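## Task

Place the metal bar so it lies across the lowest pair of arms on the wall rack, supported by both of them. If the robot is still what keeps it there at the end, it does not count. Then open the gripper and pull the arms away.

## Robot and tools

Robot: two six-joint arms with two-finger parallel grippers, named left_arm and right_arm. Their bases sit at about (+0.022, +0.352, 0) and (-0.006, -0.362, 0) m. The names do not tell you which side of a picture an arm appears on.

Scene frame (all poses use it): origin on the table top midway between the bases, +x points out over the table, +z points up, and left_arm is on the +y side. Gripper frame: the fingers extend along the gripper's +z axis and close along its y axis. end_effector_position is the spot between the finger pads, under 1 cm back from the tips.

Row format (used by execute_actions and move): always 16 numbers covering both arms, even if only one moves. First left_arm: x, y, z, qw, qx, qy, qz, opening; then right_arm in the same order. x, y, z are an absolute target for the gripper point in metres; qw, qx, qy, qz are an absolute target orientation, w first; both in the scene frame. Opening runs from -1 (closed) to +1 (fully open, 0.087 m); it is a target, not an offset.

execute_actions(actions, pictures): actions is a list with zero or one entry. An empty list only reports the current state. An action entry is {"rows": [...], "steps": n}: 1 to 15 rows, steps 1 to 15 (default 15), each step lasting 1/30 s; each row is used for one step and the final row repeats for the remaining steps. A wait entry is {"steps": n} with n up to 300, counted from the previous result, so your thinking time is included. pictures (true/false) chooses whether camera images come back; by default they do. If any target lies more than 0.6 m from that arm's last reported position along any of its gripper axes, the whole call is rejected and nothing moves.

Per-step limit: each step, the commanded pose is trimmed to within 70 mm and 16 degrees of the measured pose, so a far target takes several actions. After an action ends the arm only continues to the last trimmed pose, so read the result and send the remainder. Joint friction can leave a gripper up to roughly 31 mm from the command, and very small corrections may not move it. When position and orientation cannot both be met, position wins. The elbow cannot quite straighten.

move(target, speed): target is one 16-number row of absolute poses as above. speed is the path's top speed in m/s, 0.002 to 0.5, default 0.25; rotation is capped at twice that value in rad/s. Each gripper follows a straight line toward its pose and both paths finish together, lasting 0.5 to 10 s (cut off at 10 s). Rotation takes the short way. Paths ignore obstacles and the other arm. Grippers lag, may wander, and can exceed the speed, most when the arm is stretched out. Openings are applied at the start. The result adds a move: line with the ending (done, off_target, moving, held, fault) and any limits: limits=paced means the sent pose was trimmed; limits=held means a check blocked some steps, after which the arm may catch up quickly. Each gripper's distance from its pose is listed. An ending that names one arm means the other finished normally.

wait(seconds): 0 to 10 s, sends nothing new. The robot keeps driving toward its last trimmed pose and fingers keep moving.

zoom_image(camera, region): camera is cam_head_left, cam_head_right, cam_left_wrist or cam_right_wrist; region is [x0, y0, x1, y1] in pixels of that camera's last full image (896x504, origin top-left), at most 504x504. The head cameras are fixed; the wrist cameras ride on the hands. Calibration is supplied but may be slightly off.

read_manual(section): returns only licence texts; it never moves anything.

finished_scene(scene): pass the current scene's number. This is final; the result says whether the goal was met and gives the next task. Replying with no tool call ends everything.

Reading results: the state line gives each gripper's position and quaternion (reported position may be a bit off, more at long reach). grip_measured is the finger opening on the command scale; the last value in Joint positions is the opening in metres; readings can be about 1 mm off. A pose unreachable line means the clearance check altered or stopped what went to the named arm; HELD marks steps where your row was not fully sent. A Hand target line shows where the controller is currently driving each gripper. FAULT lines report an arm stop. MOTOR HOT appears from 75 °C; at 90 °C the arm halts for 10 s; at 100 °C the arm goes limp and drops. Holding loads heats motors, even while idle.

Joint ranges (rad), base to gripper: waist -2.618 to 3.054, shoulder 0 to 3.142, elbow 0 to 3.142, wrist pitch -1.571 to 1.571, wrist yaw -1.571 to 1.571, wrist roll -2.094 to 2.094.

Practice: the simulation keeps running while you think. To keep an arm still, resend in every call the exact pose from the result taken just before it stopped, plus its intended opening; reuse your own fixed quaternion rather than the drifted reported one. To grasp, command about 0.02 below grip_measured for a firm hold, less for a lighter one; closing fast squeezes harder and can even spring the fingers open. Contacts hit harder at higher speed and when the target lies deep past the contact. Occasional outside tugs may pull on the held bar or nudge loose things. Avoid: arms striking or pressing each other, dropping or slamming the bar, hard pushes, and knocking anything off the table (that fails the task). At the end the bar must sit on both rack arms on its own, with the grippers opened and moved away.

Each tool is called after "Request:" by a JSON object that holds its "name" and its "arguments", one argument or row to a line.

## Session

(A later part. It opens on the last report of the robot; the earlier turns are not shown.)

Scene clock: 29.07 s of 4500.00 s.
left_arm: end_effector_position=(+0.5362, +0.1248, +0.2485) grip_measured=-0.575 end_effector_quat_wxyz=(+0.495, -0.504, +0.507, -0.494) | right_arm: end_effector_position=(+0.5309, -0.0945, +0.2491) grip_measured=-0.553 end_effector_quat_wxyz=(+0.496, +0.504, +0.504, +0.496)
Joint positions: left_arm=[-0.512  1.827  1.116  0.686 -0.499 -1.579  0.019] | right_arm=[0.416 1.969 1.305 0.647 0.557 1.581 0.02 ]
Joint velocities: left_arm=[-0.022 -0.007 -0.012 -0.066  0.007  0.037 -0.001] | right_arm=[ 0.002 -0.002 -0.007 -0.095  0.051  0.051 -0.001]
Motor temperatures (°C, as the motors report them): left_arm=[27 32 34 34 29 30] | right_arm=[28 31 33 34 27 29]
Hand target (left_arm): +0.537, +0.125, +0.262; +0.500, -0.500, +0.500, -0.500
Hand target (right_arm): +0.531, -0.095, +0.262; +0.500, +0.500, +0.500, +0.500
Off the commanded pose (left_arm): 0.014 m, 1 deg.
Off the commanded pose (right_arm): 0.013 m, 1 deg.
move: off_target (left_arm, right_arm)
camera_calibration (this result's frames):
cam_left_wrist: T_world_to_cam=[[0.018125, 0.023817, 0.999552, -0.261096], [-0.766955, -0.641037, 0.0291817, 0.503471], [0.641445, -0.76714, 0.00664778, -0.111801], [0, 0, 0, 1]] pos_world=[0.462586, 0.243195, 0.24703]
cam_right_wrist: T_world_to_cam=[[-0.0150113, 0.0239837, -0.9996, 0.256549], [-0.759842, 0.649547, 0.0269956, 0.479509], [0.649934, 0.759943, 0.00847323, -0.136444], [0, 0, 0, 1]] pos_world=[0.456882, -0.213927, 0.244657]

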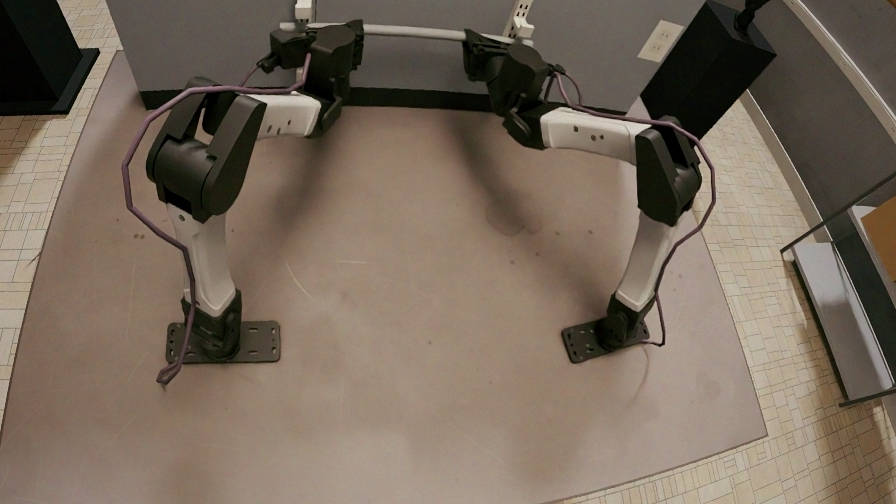

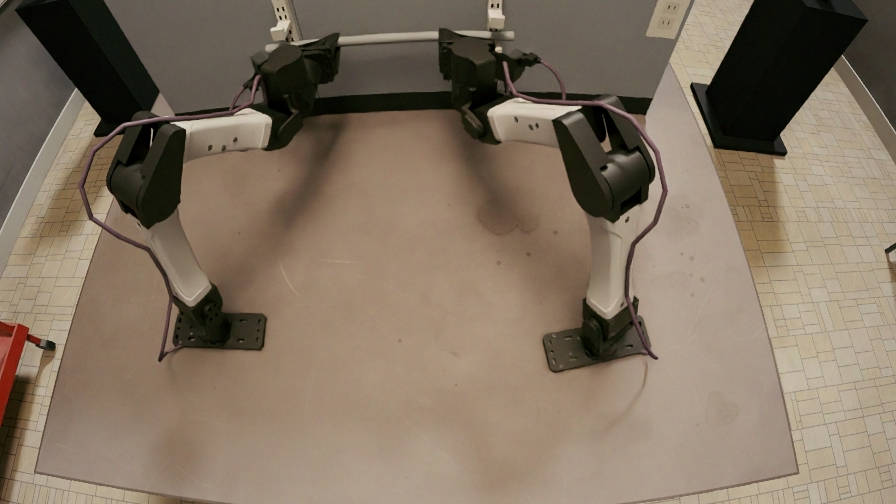

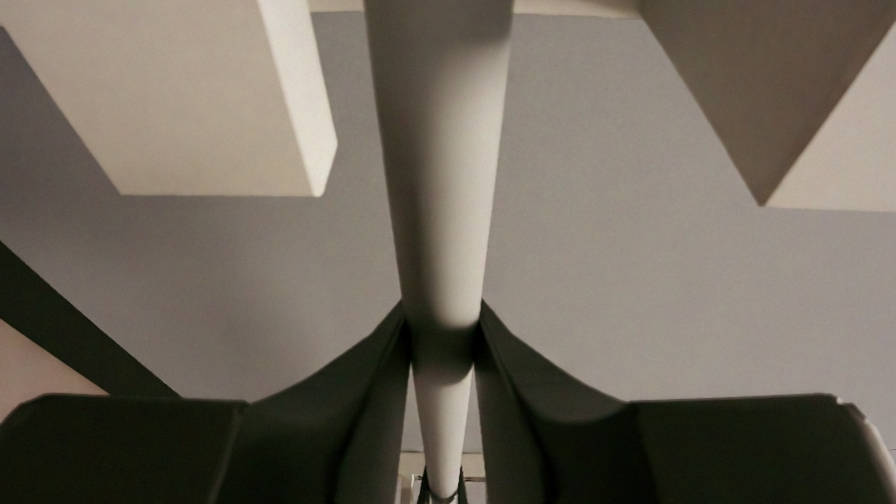

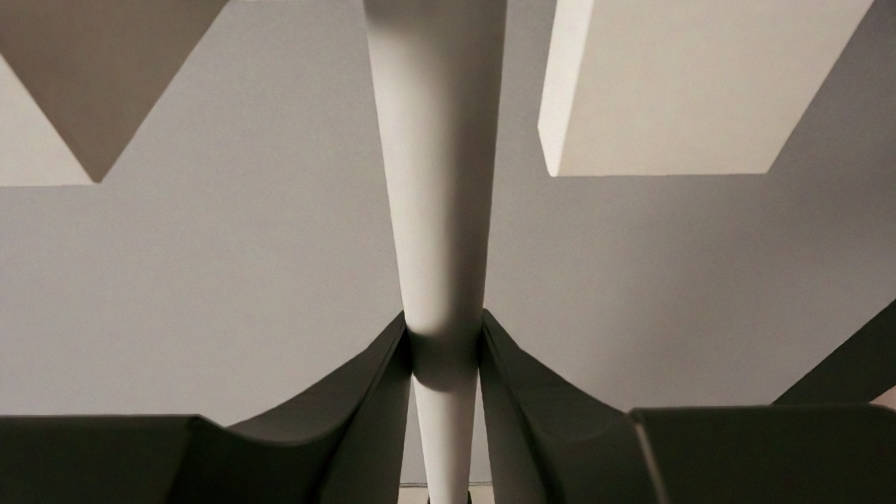

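Request:
{"name": "move", "arguments": {
  "target": [0.537,0.125,0.281,0.5,-0.5,0.5,-0.5,-0.6,0.531,-0.095,0.281,0.5,0.5,0.5,0.5,-0.6],
  "speed": 0.05
}}

Request:
{"name": "move", "arguments": {
  "target": [0.465,0.125,0.28,0.5,-0.5,0.5,-0.5,-0.6,0.459,-0.095,0.28,0.5,0.5,0.5,0.5,-0.6],
  "speed": 0.07
}}

Request:
{"name": "move", "arguments": {
  "target": [0.465,0.125,0.185,0.5,-0.5,0.5,-0.5,-0.6,0.459,-0.095,0.185,0.5,0.5,0.5,0.5,-0.6],
  "speed": 0.1
}}

Scene clock: 35.47 s of 4500.00 s.
left_arm: end_effector_position=(+0.5368, +0.1250, +0.2667) grip_measured=-0.575 end_effector_quat_wxyz=(+0.495, -0.505, +0.506, -0.493) | right_arm: end_effector_position=(+0.5315, -0.0941, +0.2675) grip_measured=-0.553 end_effector_quat_wxyz=(+0.495, +0.505, +0.503, +0.497)
Joint positions: left_arm=[-0.512  1.799  1.161  0.612 -0.502 -1.58   0.019] | right_arm=[0.416 1.945 1.35  0.576 0.557 1.585 0.02 ]
Joint velocities: left_arm=[ 0.002  0.007  0.002 -0.037 -0.081  0.037 -0.   ] | right_arm=[-0.007 -0.002  0.002 -0.051  0.007  0.022  0.   ]
Motor temperatures (°C, as the motors report them): left_arm=[27 34 35 35 29 30] | right_arm=[28 33 34 34 27 30]
Hand target (left_arm): +0.537, +0.125, +0.281; +0.500, -0.500, +0.500, -0.500
Hand target (right_arm): +0.531, -0.095, +0.281; +0.500, +0.500, +0.500, +0.500
Off the commanded pose (left_arm): 0.014 m, 1 deg.
Off the commanded pose (right_arm): 0.014 m, 1 deg.
After step 90, 2.47 s passed at rest.
move: off_target (left_arm, right_arm)
camera_calibration (this result's frames):
cam_left_wrist: T_world_to_cam=[[0.0190294, 0.0247826, 0.999512, -0.279936], [-0.76519, -0.643081, 0.0305132, 0.502459], [0.643523, -0.765397, 0.00672593, -0.113451], [0, 0, 0, 1]] pos_world=[0.462812, 0.243224, 0.265231]
cam_right_wrist: T_world_to_cam=[[-0.0163183, 0.026991, -0.999502, 0.275902], [-0.760014, 0.649217, 0.0299401, 0.478435], [0.649702, 0.760125, 0.00991946, -0.137529], [0, 0, 0, 1]] pos_world=[0.457472, -0.213515, 0.262805]

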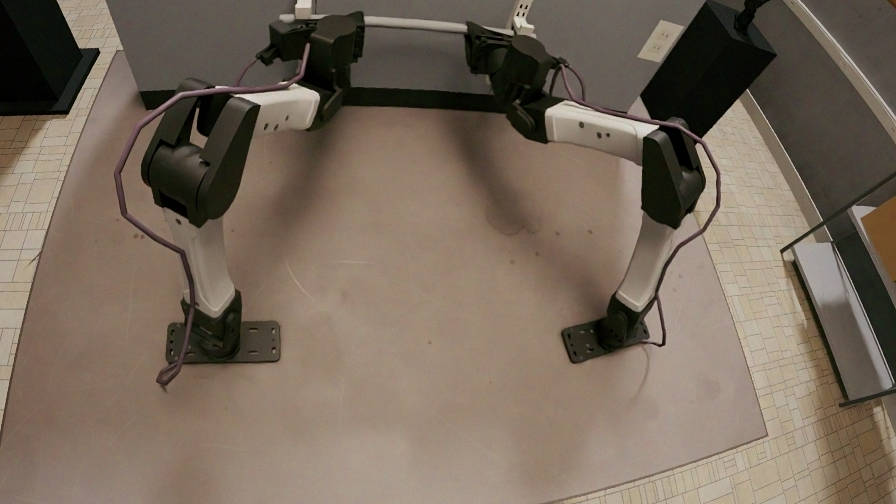

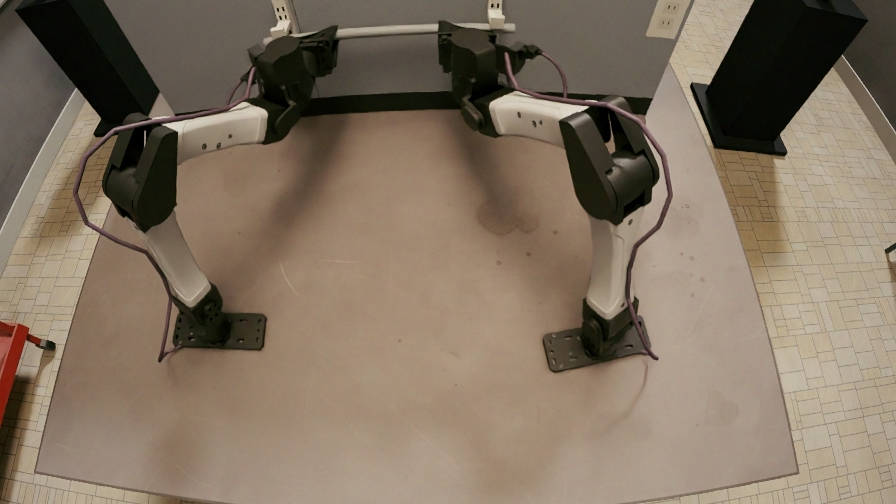

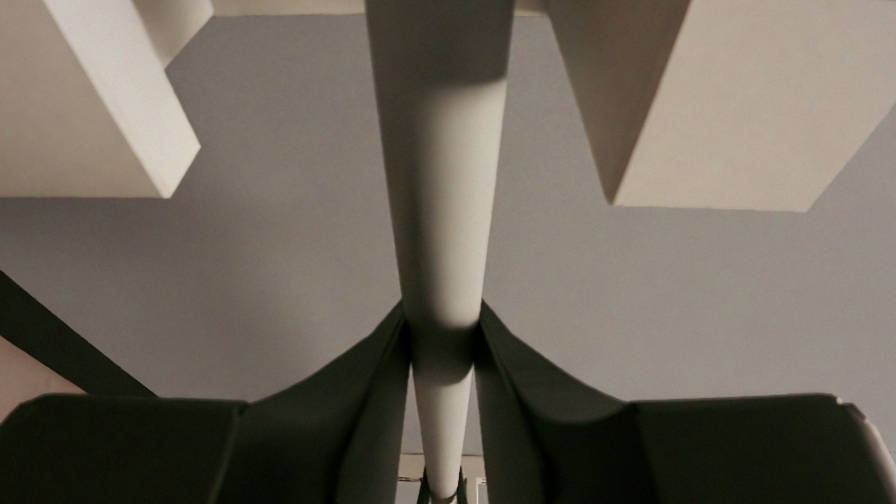

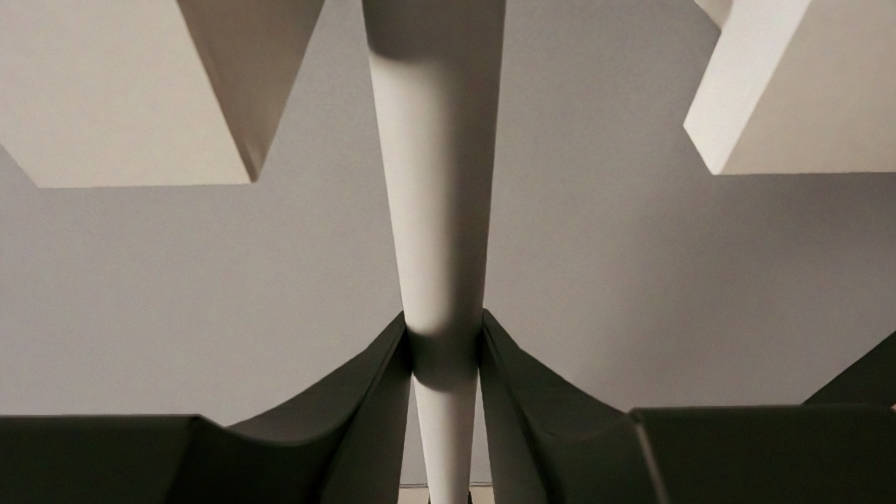

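Scene clock: 36.83 s of 4500.00 s.
left_arm: end_effector_position=(+0.4702, +0.1243, +0.2795) grip_measured=-0.575 end_effector_quat_wxyz=(+0.498, -0.503, +0.503, -0.496) | right_arm: end_effector_position=(+0.4649, -0.0933, +0.2795) grip_measured=-0.553 end_effector_quat_wxyz=(+0.496, +0.502, +0.500, +0.502)
Joint positions: left_arm=[-0.611  1.579  0.953  0.613 -0.602 -1.577  0.019] | right_arm=[0.51  1.739 1.119 0.615 0.647 1.581 0.02 ]
Joint velocities: left_arm=[-0.017 -0.002 -0.002  0.037  0.022  0.007 -0.   ] | right_arm=[ 0.002 -0.002 -0.012 -0.007 -0.007  0.037  0.   ]
Motor temperatures (°C, as the motors report them): left_arm=[27 34 35 35 29 30] | right_arm=[28 34 34 34 27 30]
Hand target (left_arm): +0.465, +0.124, +0.281; +0.500, -0.500, +0.500, -0.500
Hand target (right_arm): +0.459, -0.094, +0.280; +0.501, +0.499, +0.500, +0.500
Off the commanded pose (left_arm): 0.005 m, 1 deg.
Off the commanded pose (right_arm): 0.006 m, 1 deg.
move: done
camera_calibration (this result's frames):
cam_left_wrist: T_world_to_cam=[[0.00695757, 0.0260605, 0.999636, -0.285971], [-0.765315, -0.643276, 0.0220969, 0.453121], [0.643618, -0.765191, 0.0154688, -0.0738208], [0, 0, 0, 1]] pos_world=[0.396283, 0.242448, 0.276997]
cam_right_wrist: T_world_to_cam=[[-0.00420628, 0.0302349, -0.999534, 0.28152], [-0.763082, 0.645901, 0.0227491, 0.430071], [0.646288, 0.762822, 0.0203548, -0.0961421], [0, 0, 0, 1]] pos_world=[0.391499, -0.212956, 0.273562]

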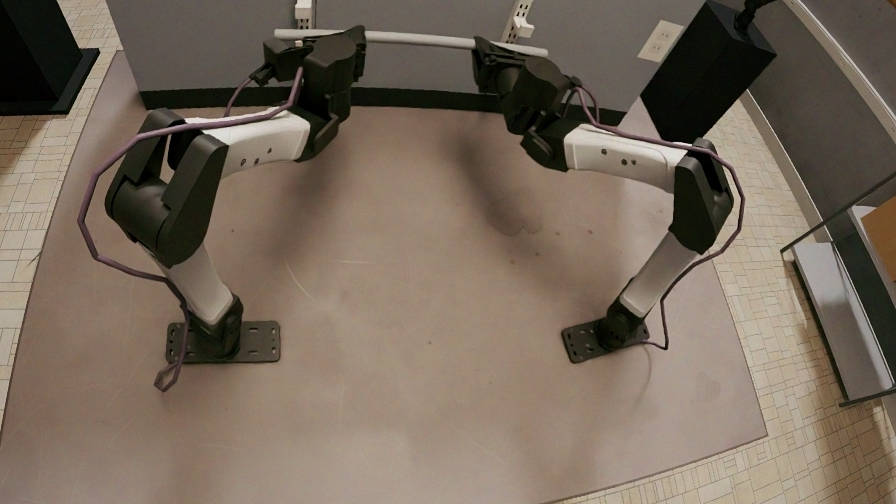

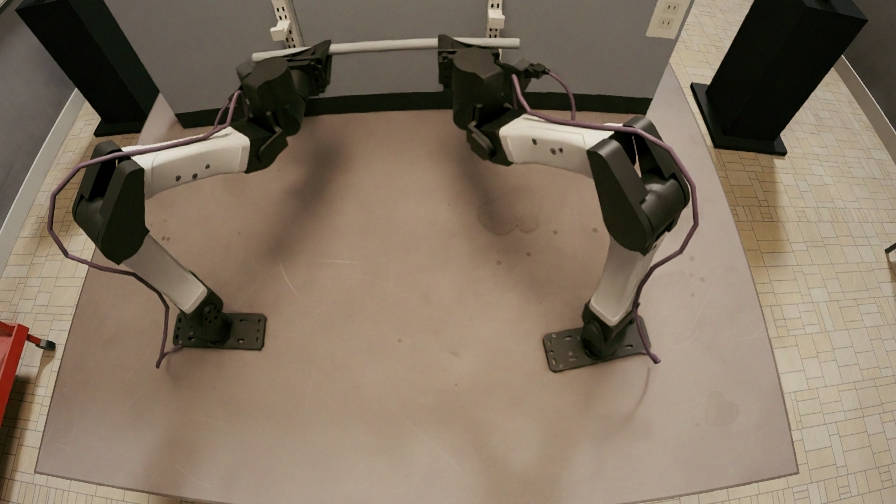

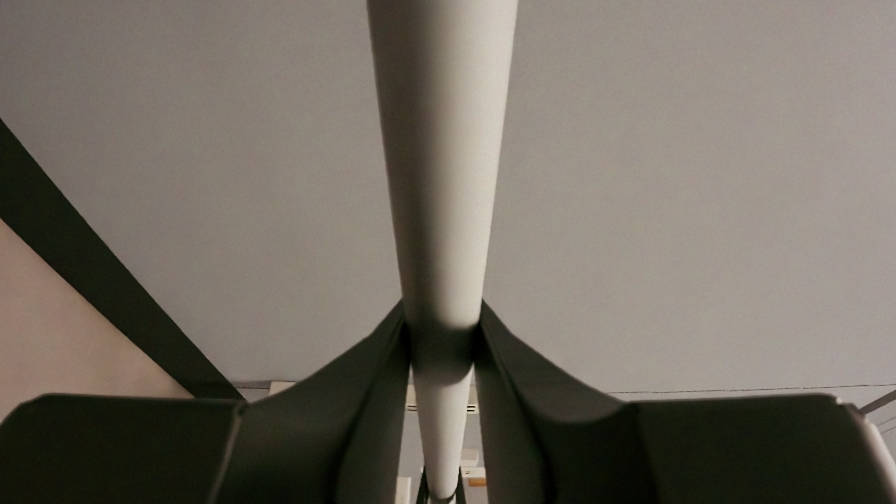

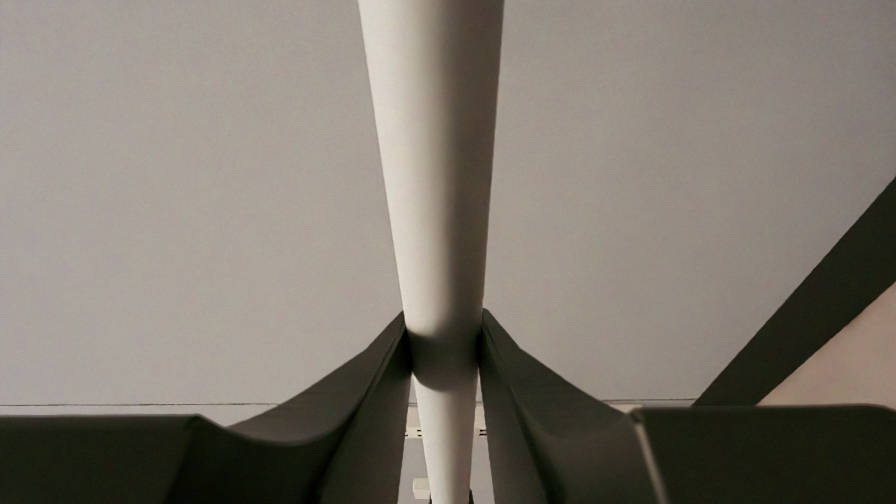

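Scene clock: 38.33 s of 4500.00 s.
left_arm: end_effector_position=(+0.4666, +0.1240, +0.1926) grip_measured=-0.575 end_effector_quat_wxyz=(+0.497, -0.499, +0.500, -0.505) | right_arm: end_effector_position=(+0.4605, -0.0940, +0.1941) grip_measured=-0.553 end_effector_quat_wxyz=(+0.497, +0.497, +0.500, +0.505)
Joint positions: left_arm=[-0.613  1.783  0.748  1.039 -0.592 -1.575  0.019] | right_arm=[0.513 1.91  0.929 0.988 0.644 1.572 0.02 ]
Joint velocities: left_arm=[-0.002 -0.017  0.002 -0.081  0.007 -0.081 -0.001] | right_arm=[ 0.007  0.007  0.007  0.007  0.022 -0.066 -0.   ]
Motor temperatures (°C, as the motors report them): left_arm=[27 34 35 35 29 30] | right_arm=[28 34 34 34 27 30]
Hand target (left_arm): +0.464, +0.126, +0.186; +0.500, -0.500, +0.500, -0.500
Hand target (right_arm): +0.458, -0.095, +0.185; +0.500, +0.500, +0.500, +0.500
Off the commanded pose (left_arm): 0.008 m, 1 deg.
Off the commanded pose (right_arm): 0.009 m, 1 deg.
move: done
camera_calibration (this result's frames):
cam_left_wrist: T_world_to_cam=[[-0.00685266, 0.0346494, 0.999376, -0.193566], [-0.772419, -0.634893, 0.016716, 0.455378], [0.635076, -0.771823, 0.0311146, -0.0685628], [0, 0, 0, 1]] pos_world=[0.393959, 0.242905, 0.187967]
cam_right_wrist: T_world_to_cam=[[0.00567992, 0.0287306, -0.999571, 0.191478], [-0.76719, 0.641265, 0.0140724, 0.432223], [0.641395, 0.766781, 0.0256842, -0.0894235], [0, 0, 0, 1]] pos_world=[0.387865, -0.214103, 0.18761]

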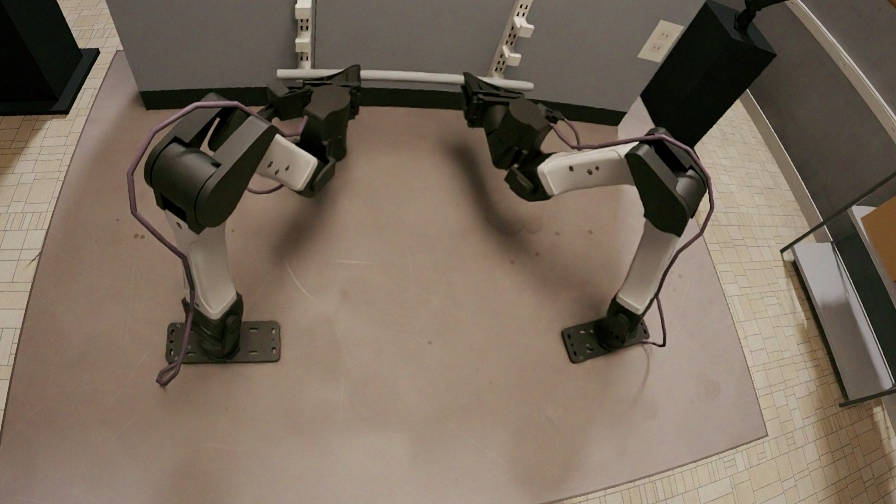

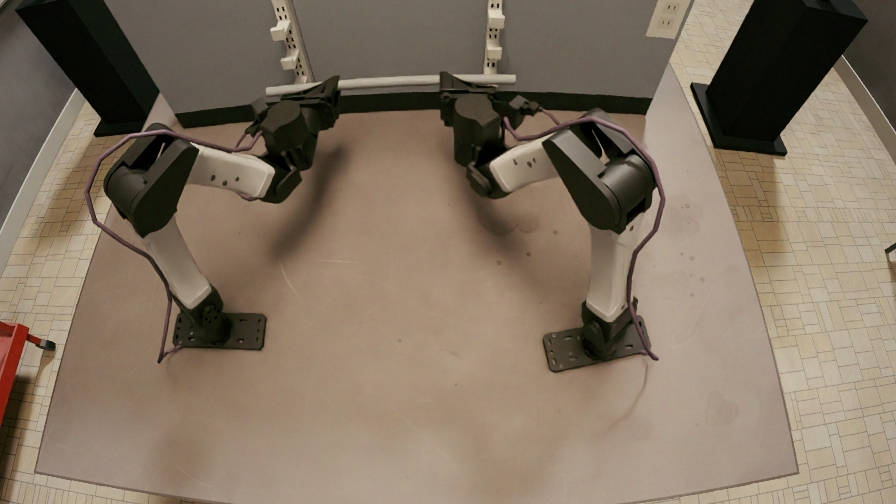

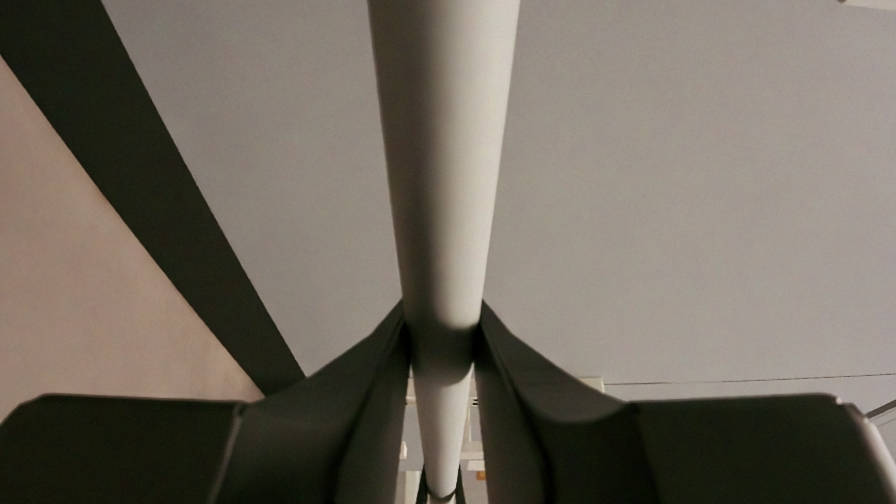

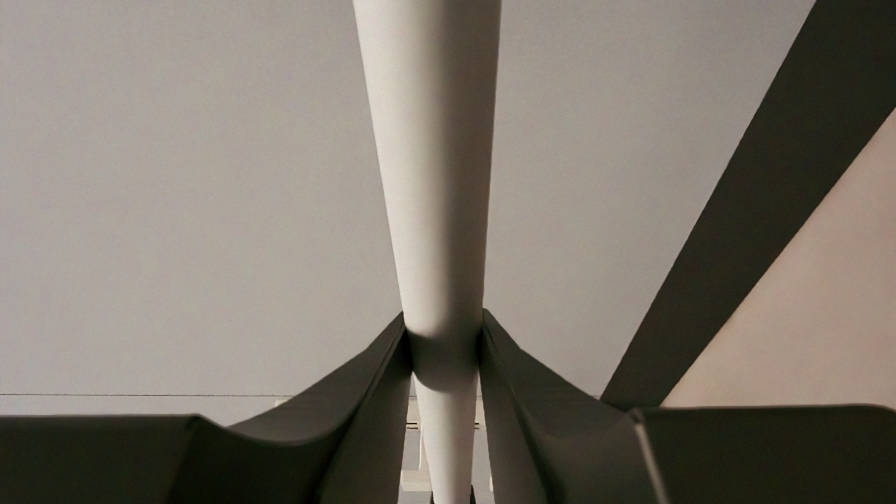

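Request:
{"name": "move", "arguments": {
  "target": [0.475,0.125,0.177,0.5,-0.5,0.5,-0.5,-0.6,0.469,-0.095,0.176,0.5,0.5,0.5,0.5,-0.6],
  "speed": 0.05
}}

Request:
{"name": "move", "arguments": {
  "target": [0.542,0.125,0.182,0.5,-0.5,0.5,-0.5,-0.6,0.536,-0.095,0.18,0.5,0.5,0.5,0.5,-0.6],
  "speed": 0.06
}}

Request:
{"name": "move", "arguments": {
  "target": [0.538,0.125,0.148,0.5,-0.5,0.5,-0.5,-0.6,0.532,-0.095,0.147,0.5,0.5,0.5,0.5,-0.6],
  "speed": 0.03
}}

Scene clock: 43.63 s of 4500.00 s.
left_arm: end_effector_position=(+0.4707, +0.1235, +0.1751) grip_measured=-0.575 end_effector_quat_wxyz=(+0.496, -0.503, +0.503, -0.498) | right_arm: end_effector_position=(+0.4646, -0.0945, +0.1767) grip_measured=-0.553 end_effector_quat_wxyz=(+0.498, +0.501, +0.503, +0.498)
Joint positions: left_arm=[-0.609  1.839  0.748  1.077 -0.595 -1.581  0.019] | right_arm=[0.51  1.959 0.929 1.021 0.649 1.576 0.02 ]
Joint velocities: left_arm=[ 0.002 -0.007 -0.027 -0.066  0.007  0.007  0.   ] | right_arm=[-0.007  0.002 -0.017  0.022 -0.022 -0.051 -0.001]
Motor temperatures (°C, as the motors report them): left_arm=[27 35 35 36 29 30] | right_arm=[28 34 34 35 27 30]
Hand target (left_arm): +0.475, +0.125, +0.177; +0.500, -0.500, +0.500, -0.500
Hand target (right_arm): +0.469, -0.095, +0.176; +0.500, +0.500, +0.500, +0.500
Off the commanded pose (left_arm): 0.005 m, 1 deg.
Off the commanded pose (right_arm): 0.005 m, 0 deg.
After step 90, 1.57 s passed at rest.
move: done
camera_calibration (this result's frames):
cam_left_wrist: T_world_to_cam=[[0.00842345, 0.0298154, 0.99952, -0.182712], [-0.768674, -0.639131, 0.0255431, 0.45573], [0.639586, -0.76852, 0.0175346, -0.0711403], [0, 0, 0, 1]] pos_world=[0.397347, 0.242046, 0.172231]
cam_right_wrist: T_world_to_cam=[[-0.00744802, 0.0223585, -0.999722, 0.179571], [-0.761303, 0.648082, 0.0201659, 0.43273], [0.648353, 0.761242, 0.0121946, -0.0925544], [0, 0, 0, 1]] pos_world=[0.390784, -0.214004, 0.171923]

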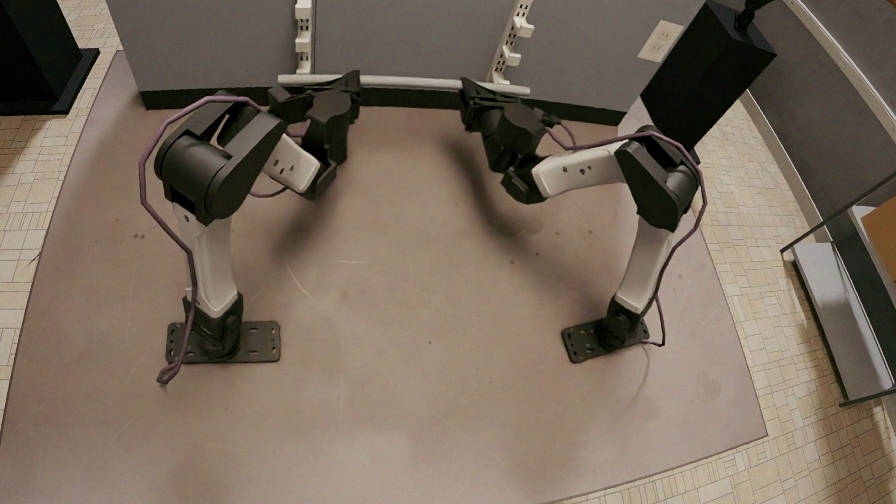

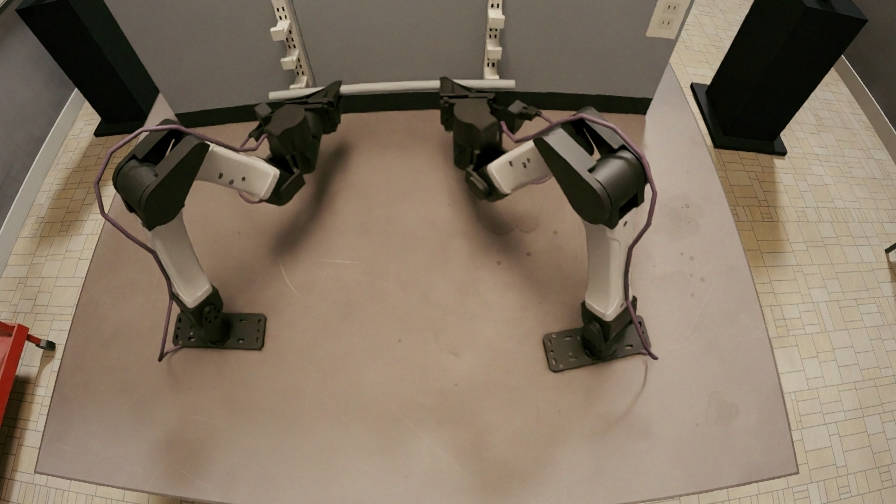

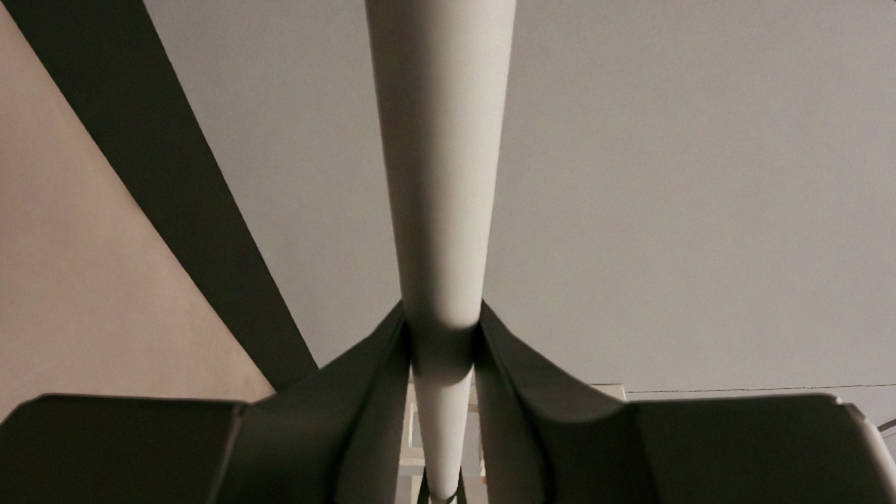

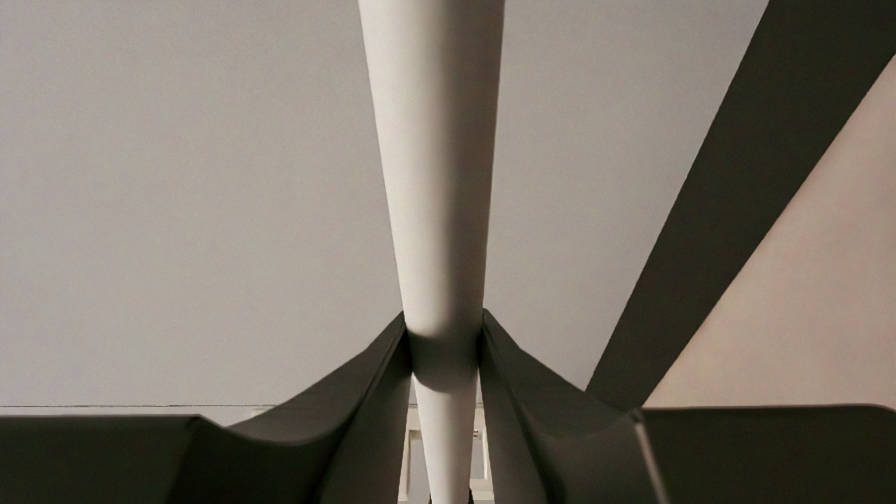

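Scene clock: 45.13 s of 4500.00 s.
left_arm: end_effector_position=(+0.5359, +0.1244, +0.1793) grip_measured=-0.575 end_effector_quat_wxyz=(+0.496, -0.502, +0.502, -0.500) | right_arm: end_effector_position=(+0.5300, -0.0952, +0.1810) grip_measured=-0.553 end_effector_quat_wxyz=(+0.499, +0.502, +0.499, +0.499)
Joint positions: left_arm=[-0.512  1.993  0.995  0.99  -0.498 -1.579  0.019] | right_arm=[0.417 2.109 1.188 0.918 0.561 1.576 0.02 ]
Joint velocities: left_arm=[-0.017 -0.022 -0.017  0.007  0.066 -0.051 -0.001] | right_arm=[-0.007  0.007  0.012  0.007  0.022 -0.022  0.001]
Motor temperatures (°C, as the motors report them): left_arm=[27 35 35 36 29 30] | right_arm=[28 34 34 35 27 30]
Hand target (left_arm): +0.542, +0.126, +0.181; +0.500, -0.500, +0.500, -0.500
Hand target (right_arm): +0.536, -0.096, +0.179; +0.499, +0.501, +0.500, +0.500
Off the commanded pose (left_arm): 0.007 m, 0 deg.
Off the commanded pose (right_arm): 0.006 m, 0 deg.
move: done
camera_calibration (this result's frames):
cam_left_wrist: T_world_to_cam=[[0.00313846, 0.031677, 0.999493, -0.184873], [-0.76857, -0.639364, 0.0226767, 0.506834], [0.639758, -0.768252, 0.0223394, -0.113203], [0, 0, 0, 1]] pos_world=[0.46254, 0.242939, 0.175815]
cam_right_wrist: T_world_to_cam=[[-0.00230055, 0.0265022, -0.999646, 0.18199], [-0.758178, 0.65177, 0.0190243, 0.481813], [0.652044, 0.757953, 0.0185939, -0.137927], [0, 0, 0, 1]] pos_world=[0.455653, -0.214313, 0.175324]

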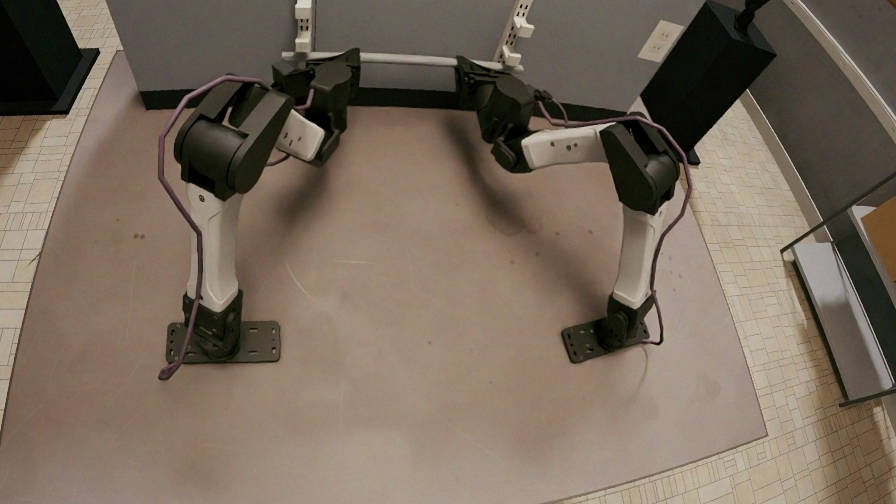

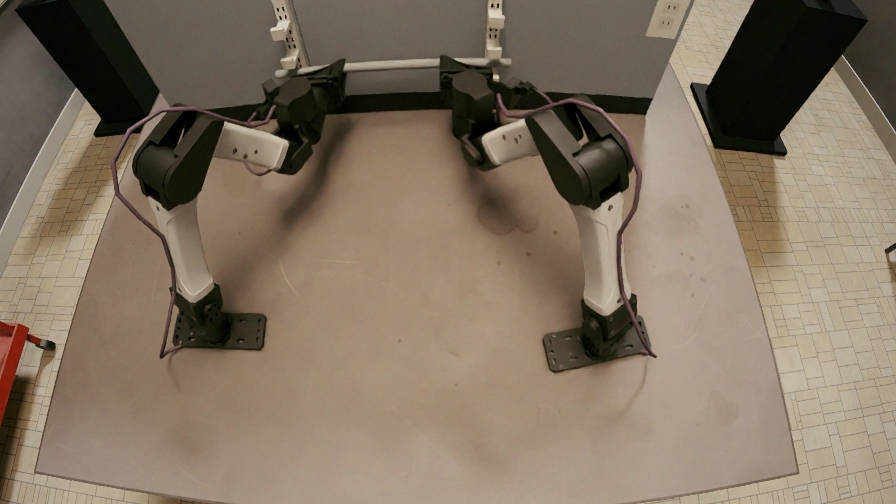

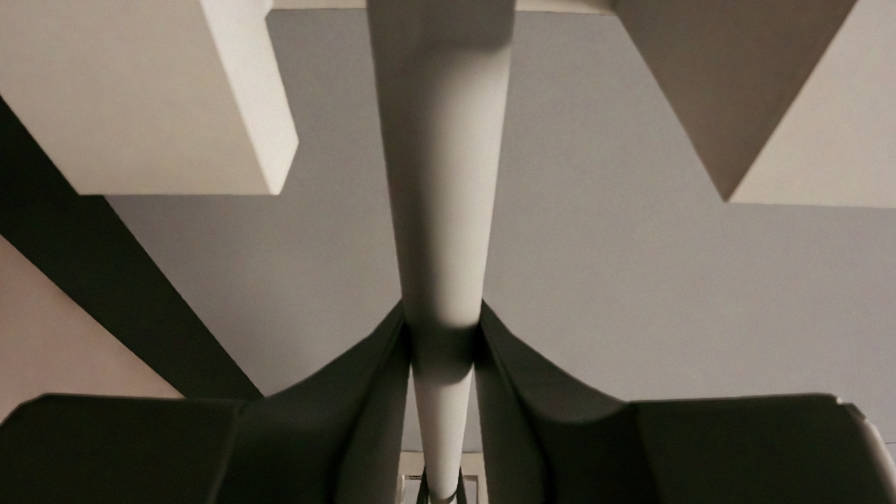

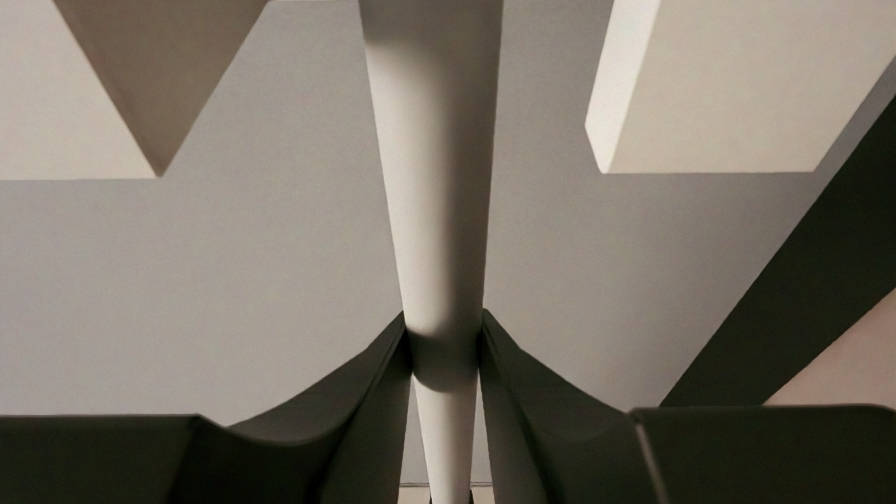

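Scene clock: 46.50 s of 4500.00 s.
left_arm: end_effector_position=(+0.5403, +0.1235, +0.1577) grip_measured=-0.575 end_effector_quat_wxyz=(+0.501, -0.501, +0.495, -0.502) | right_arm: end_effector_position=(+0.5345, -0.0956, +0.1596) grip_measured=-0.553 end_effector_quat_wxyz=(+0.504, +0.502, +0.492, +0.501)
Joint positions: left_arm=[-0.512  2.079  0.995  1.091 -0.506 -1.575  0.019] | right_arm=[0.414 2.183 1.188 1.007 0.568 1.572 0.02 ]
Joint velocities: left_arm=[-0.007  0.002 -0.017  0.037 -0.051 -0.022  0.   ] | right_arm=[-0.002 -0.007 -0.007 -0.037  0.007 -0.022 -0.001]
Motor temperatures (°C, as the motors report them): left_arm=[27 35 35 36 29 30] | right_arm=[28 35 34 35 27 30]
Hand target (left_arm): +0.538, +0.125, +0.148; +0.500, -0.500, +0.500, -0.500
Hand target (right_arm): +0.532, -0.095, +0.147; +0.500, +0.500, +0.500, +0.500
Off the commanded pose (left_arm): 0.010 m, 1 deg.
Off the commanded pose (right_arm): 0.013 m, 1 deg.
move: off_target (right_arm)
camera_calibration (this result's frames):
cam_left_wrist: T_world_to_cam=[[-0.0104927, 0.0355404, 0.999313, -0.156357], [-0.763922, -0.645136, 0.014923, 0.509576], [0.645223, -0.763241, 0.0339193, -0.121674], [0, 0, 0, 1]] pos_world=[0.466142, 0.241436, 0.152772]
cam_right_wrist: T_world_to_cam=[[0.0105511, 0.0305341, -0.999478, 0.154172], [-0.752115, 0.65892, 0.0121902, 0.484458], [0.658948, 0.751593, 0.0299175, -0.146201], [0, 0, 0, 1]] pos_world=[0.45908, -0.214042, 0.15256]

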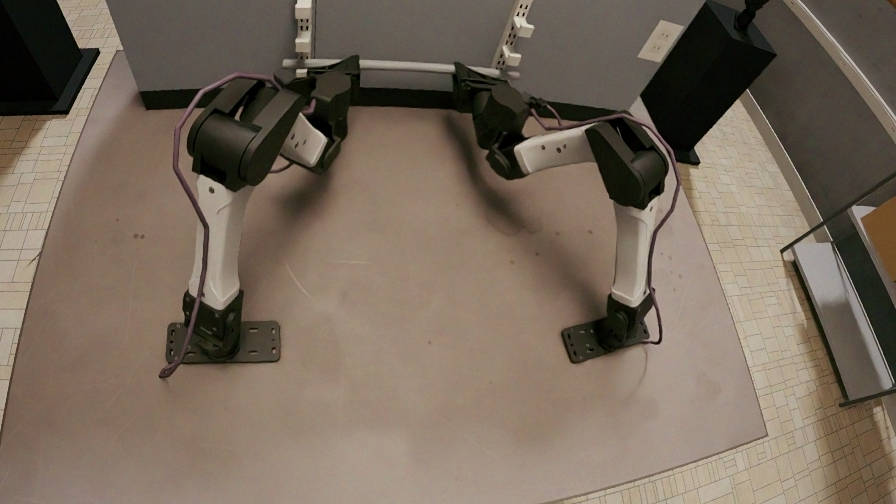

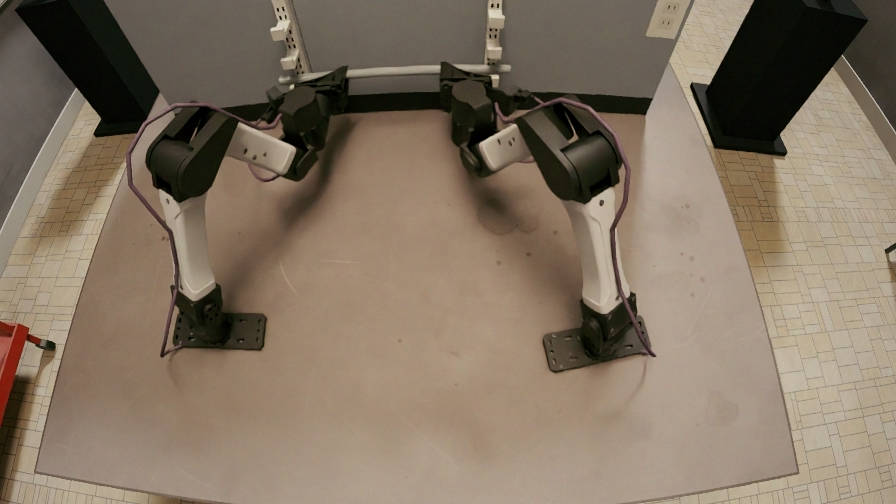

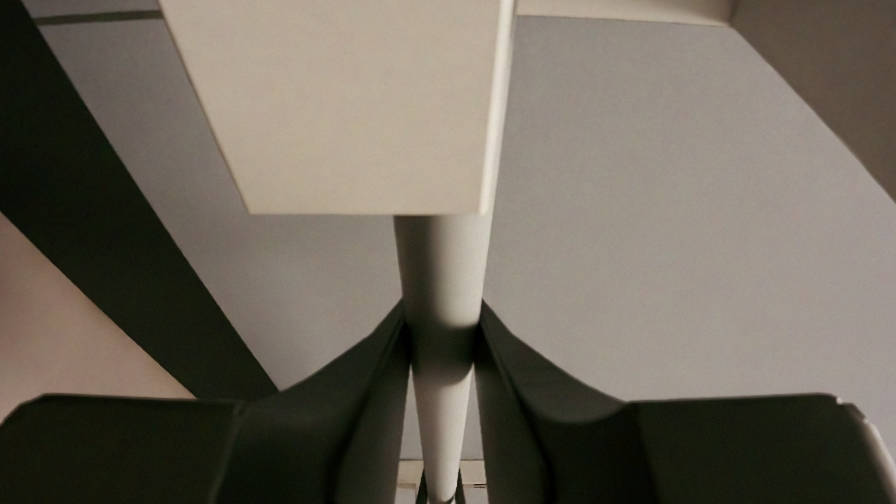

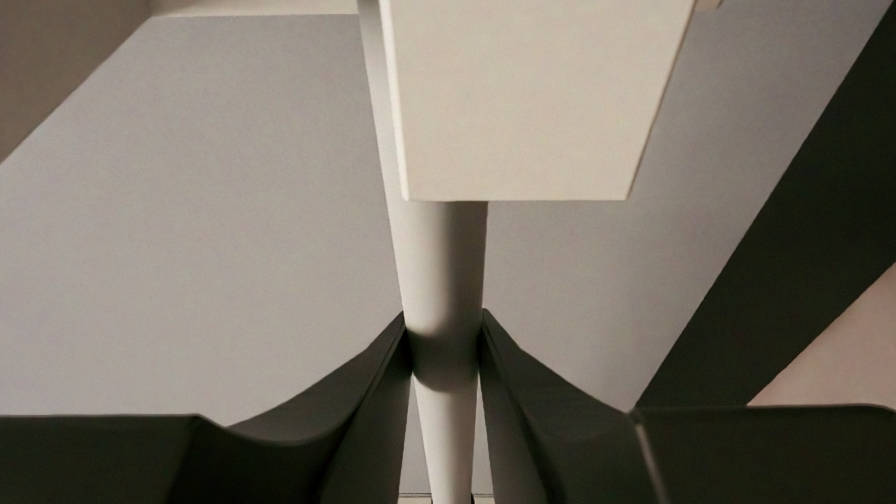

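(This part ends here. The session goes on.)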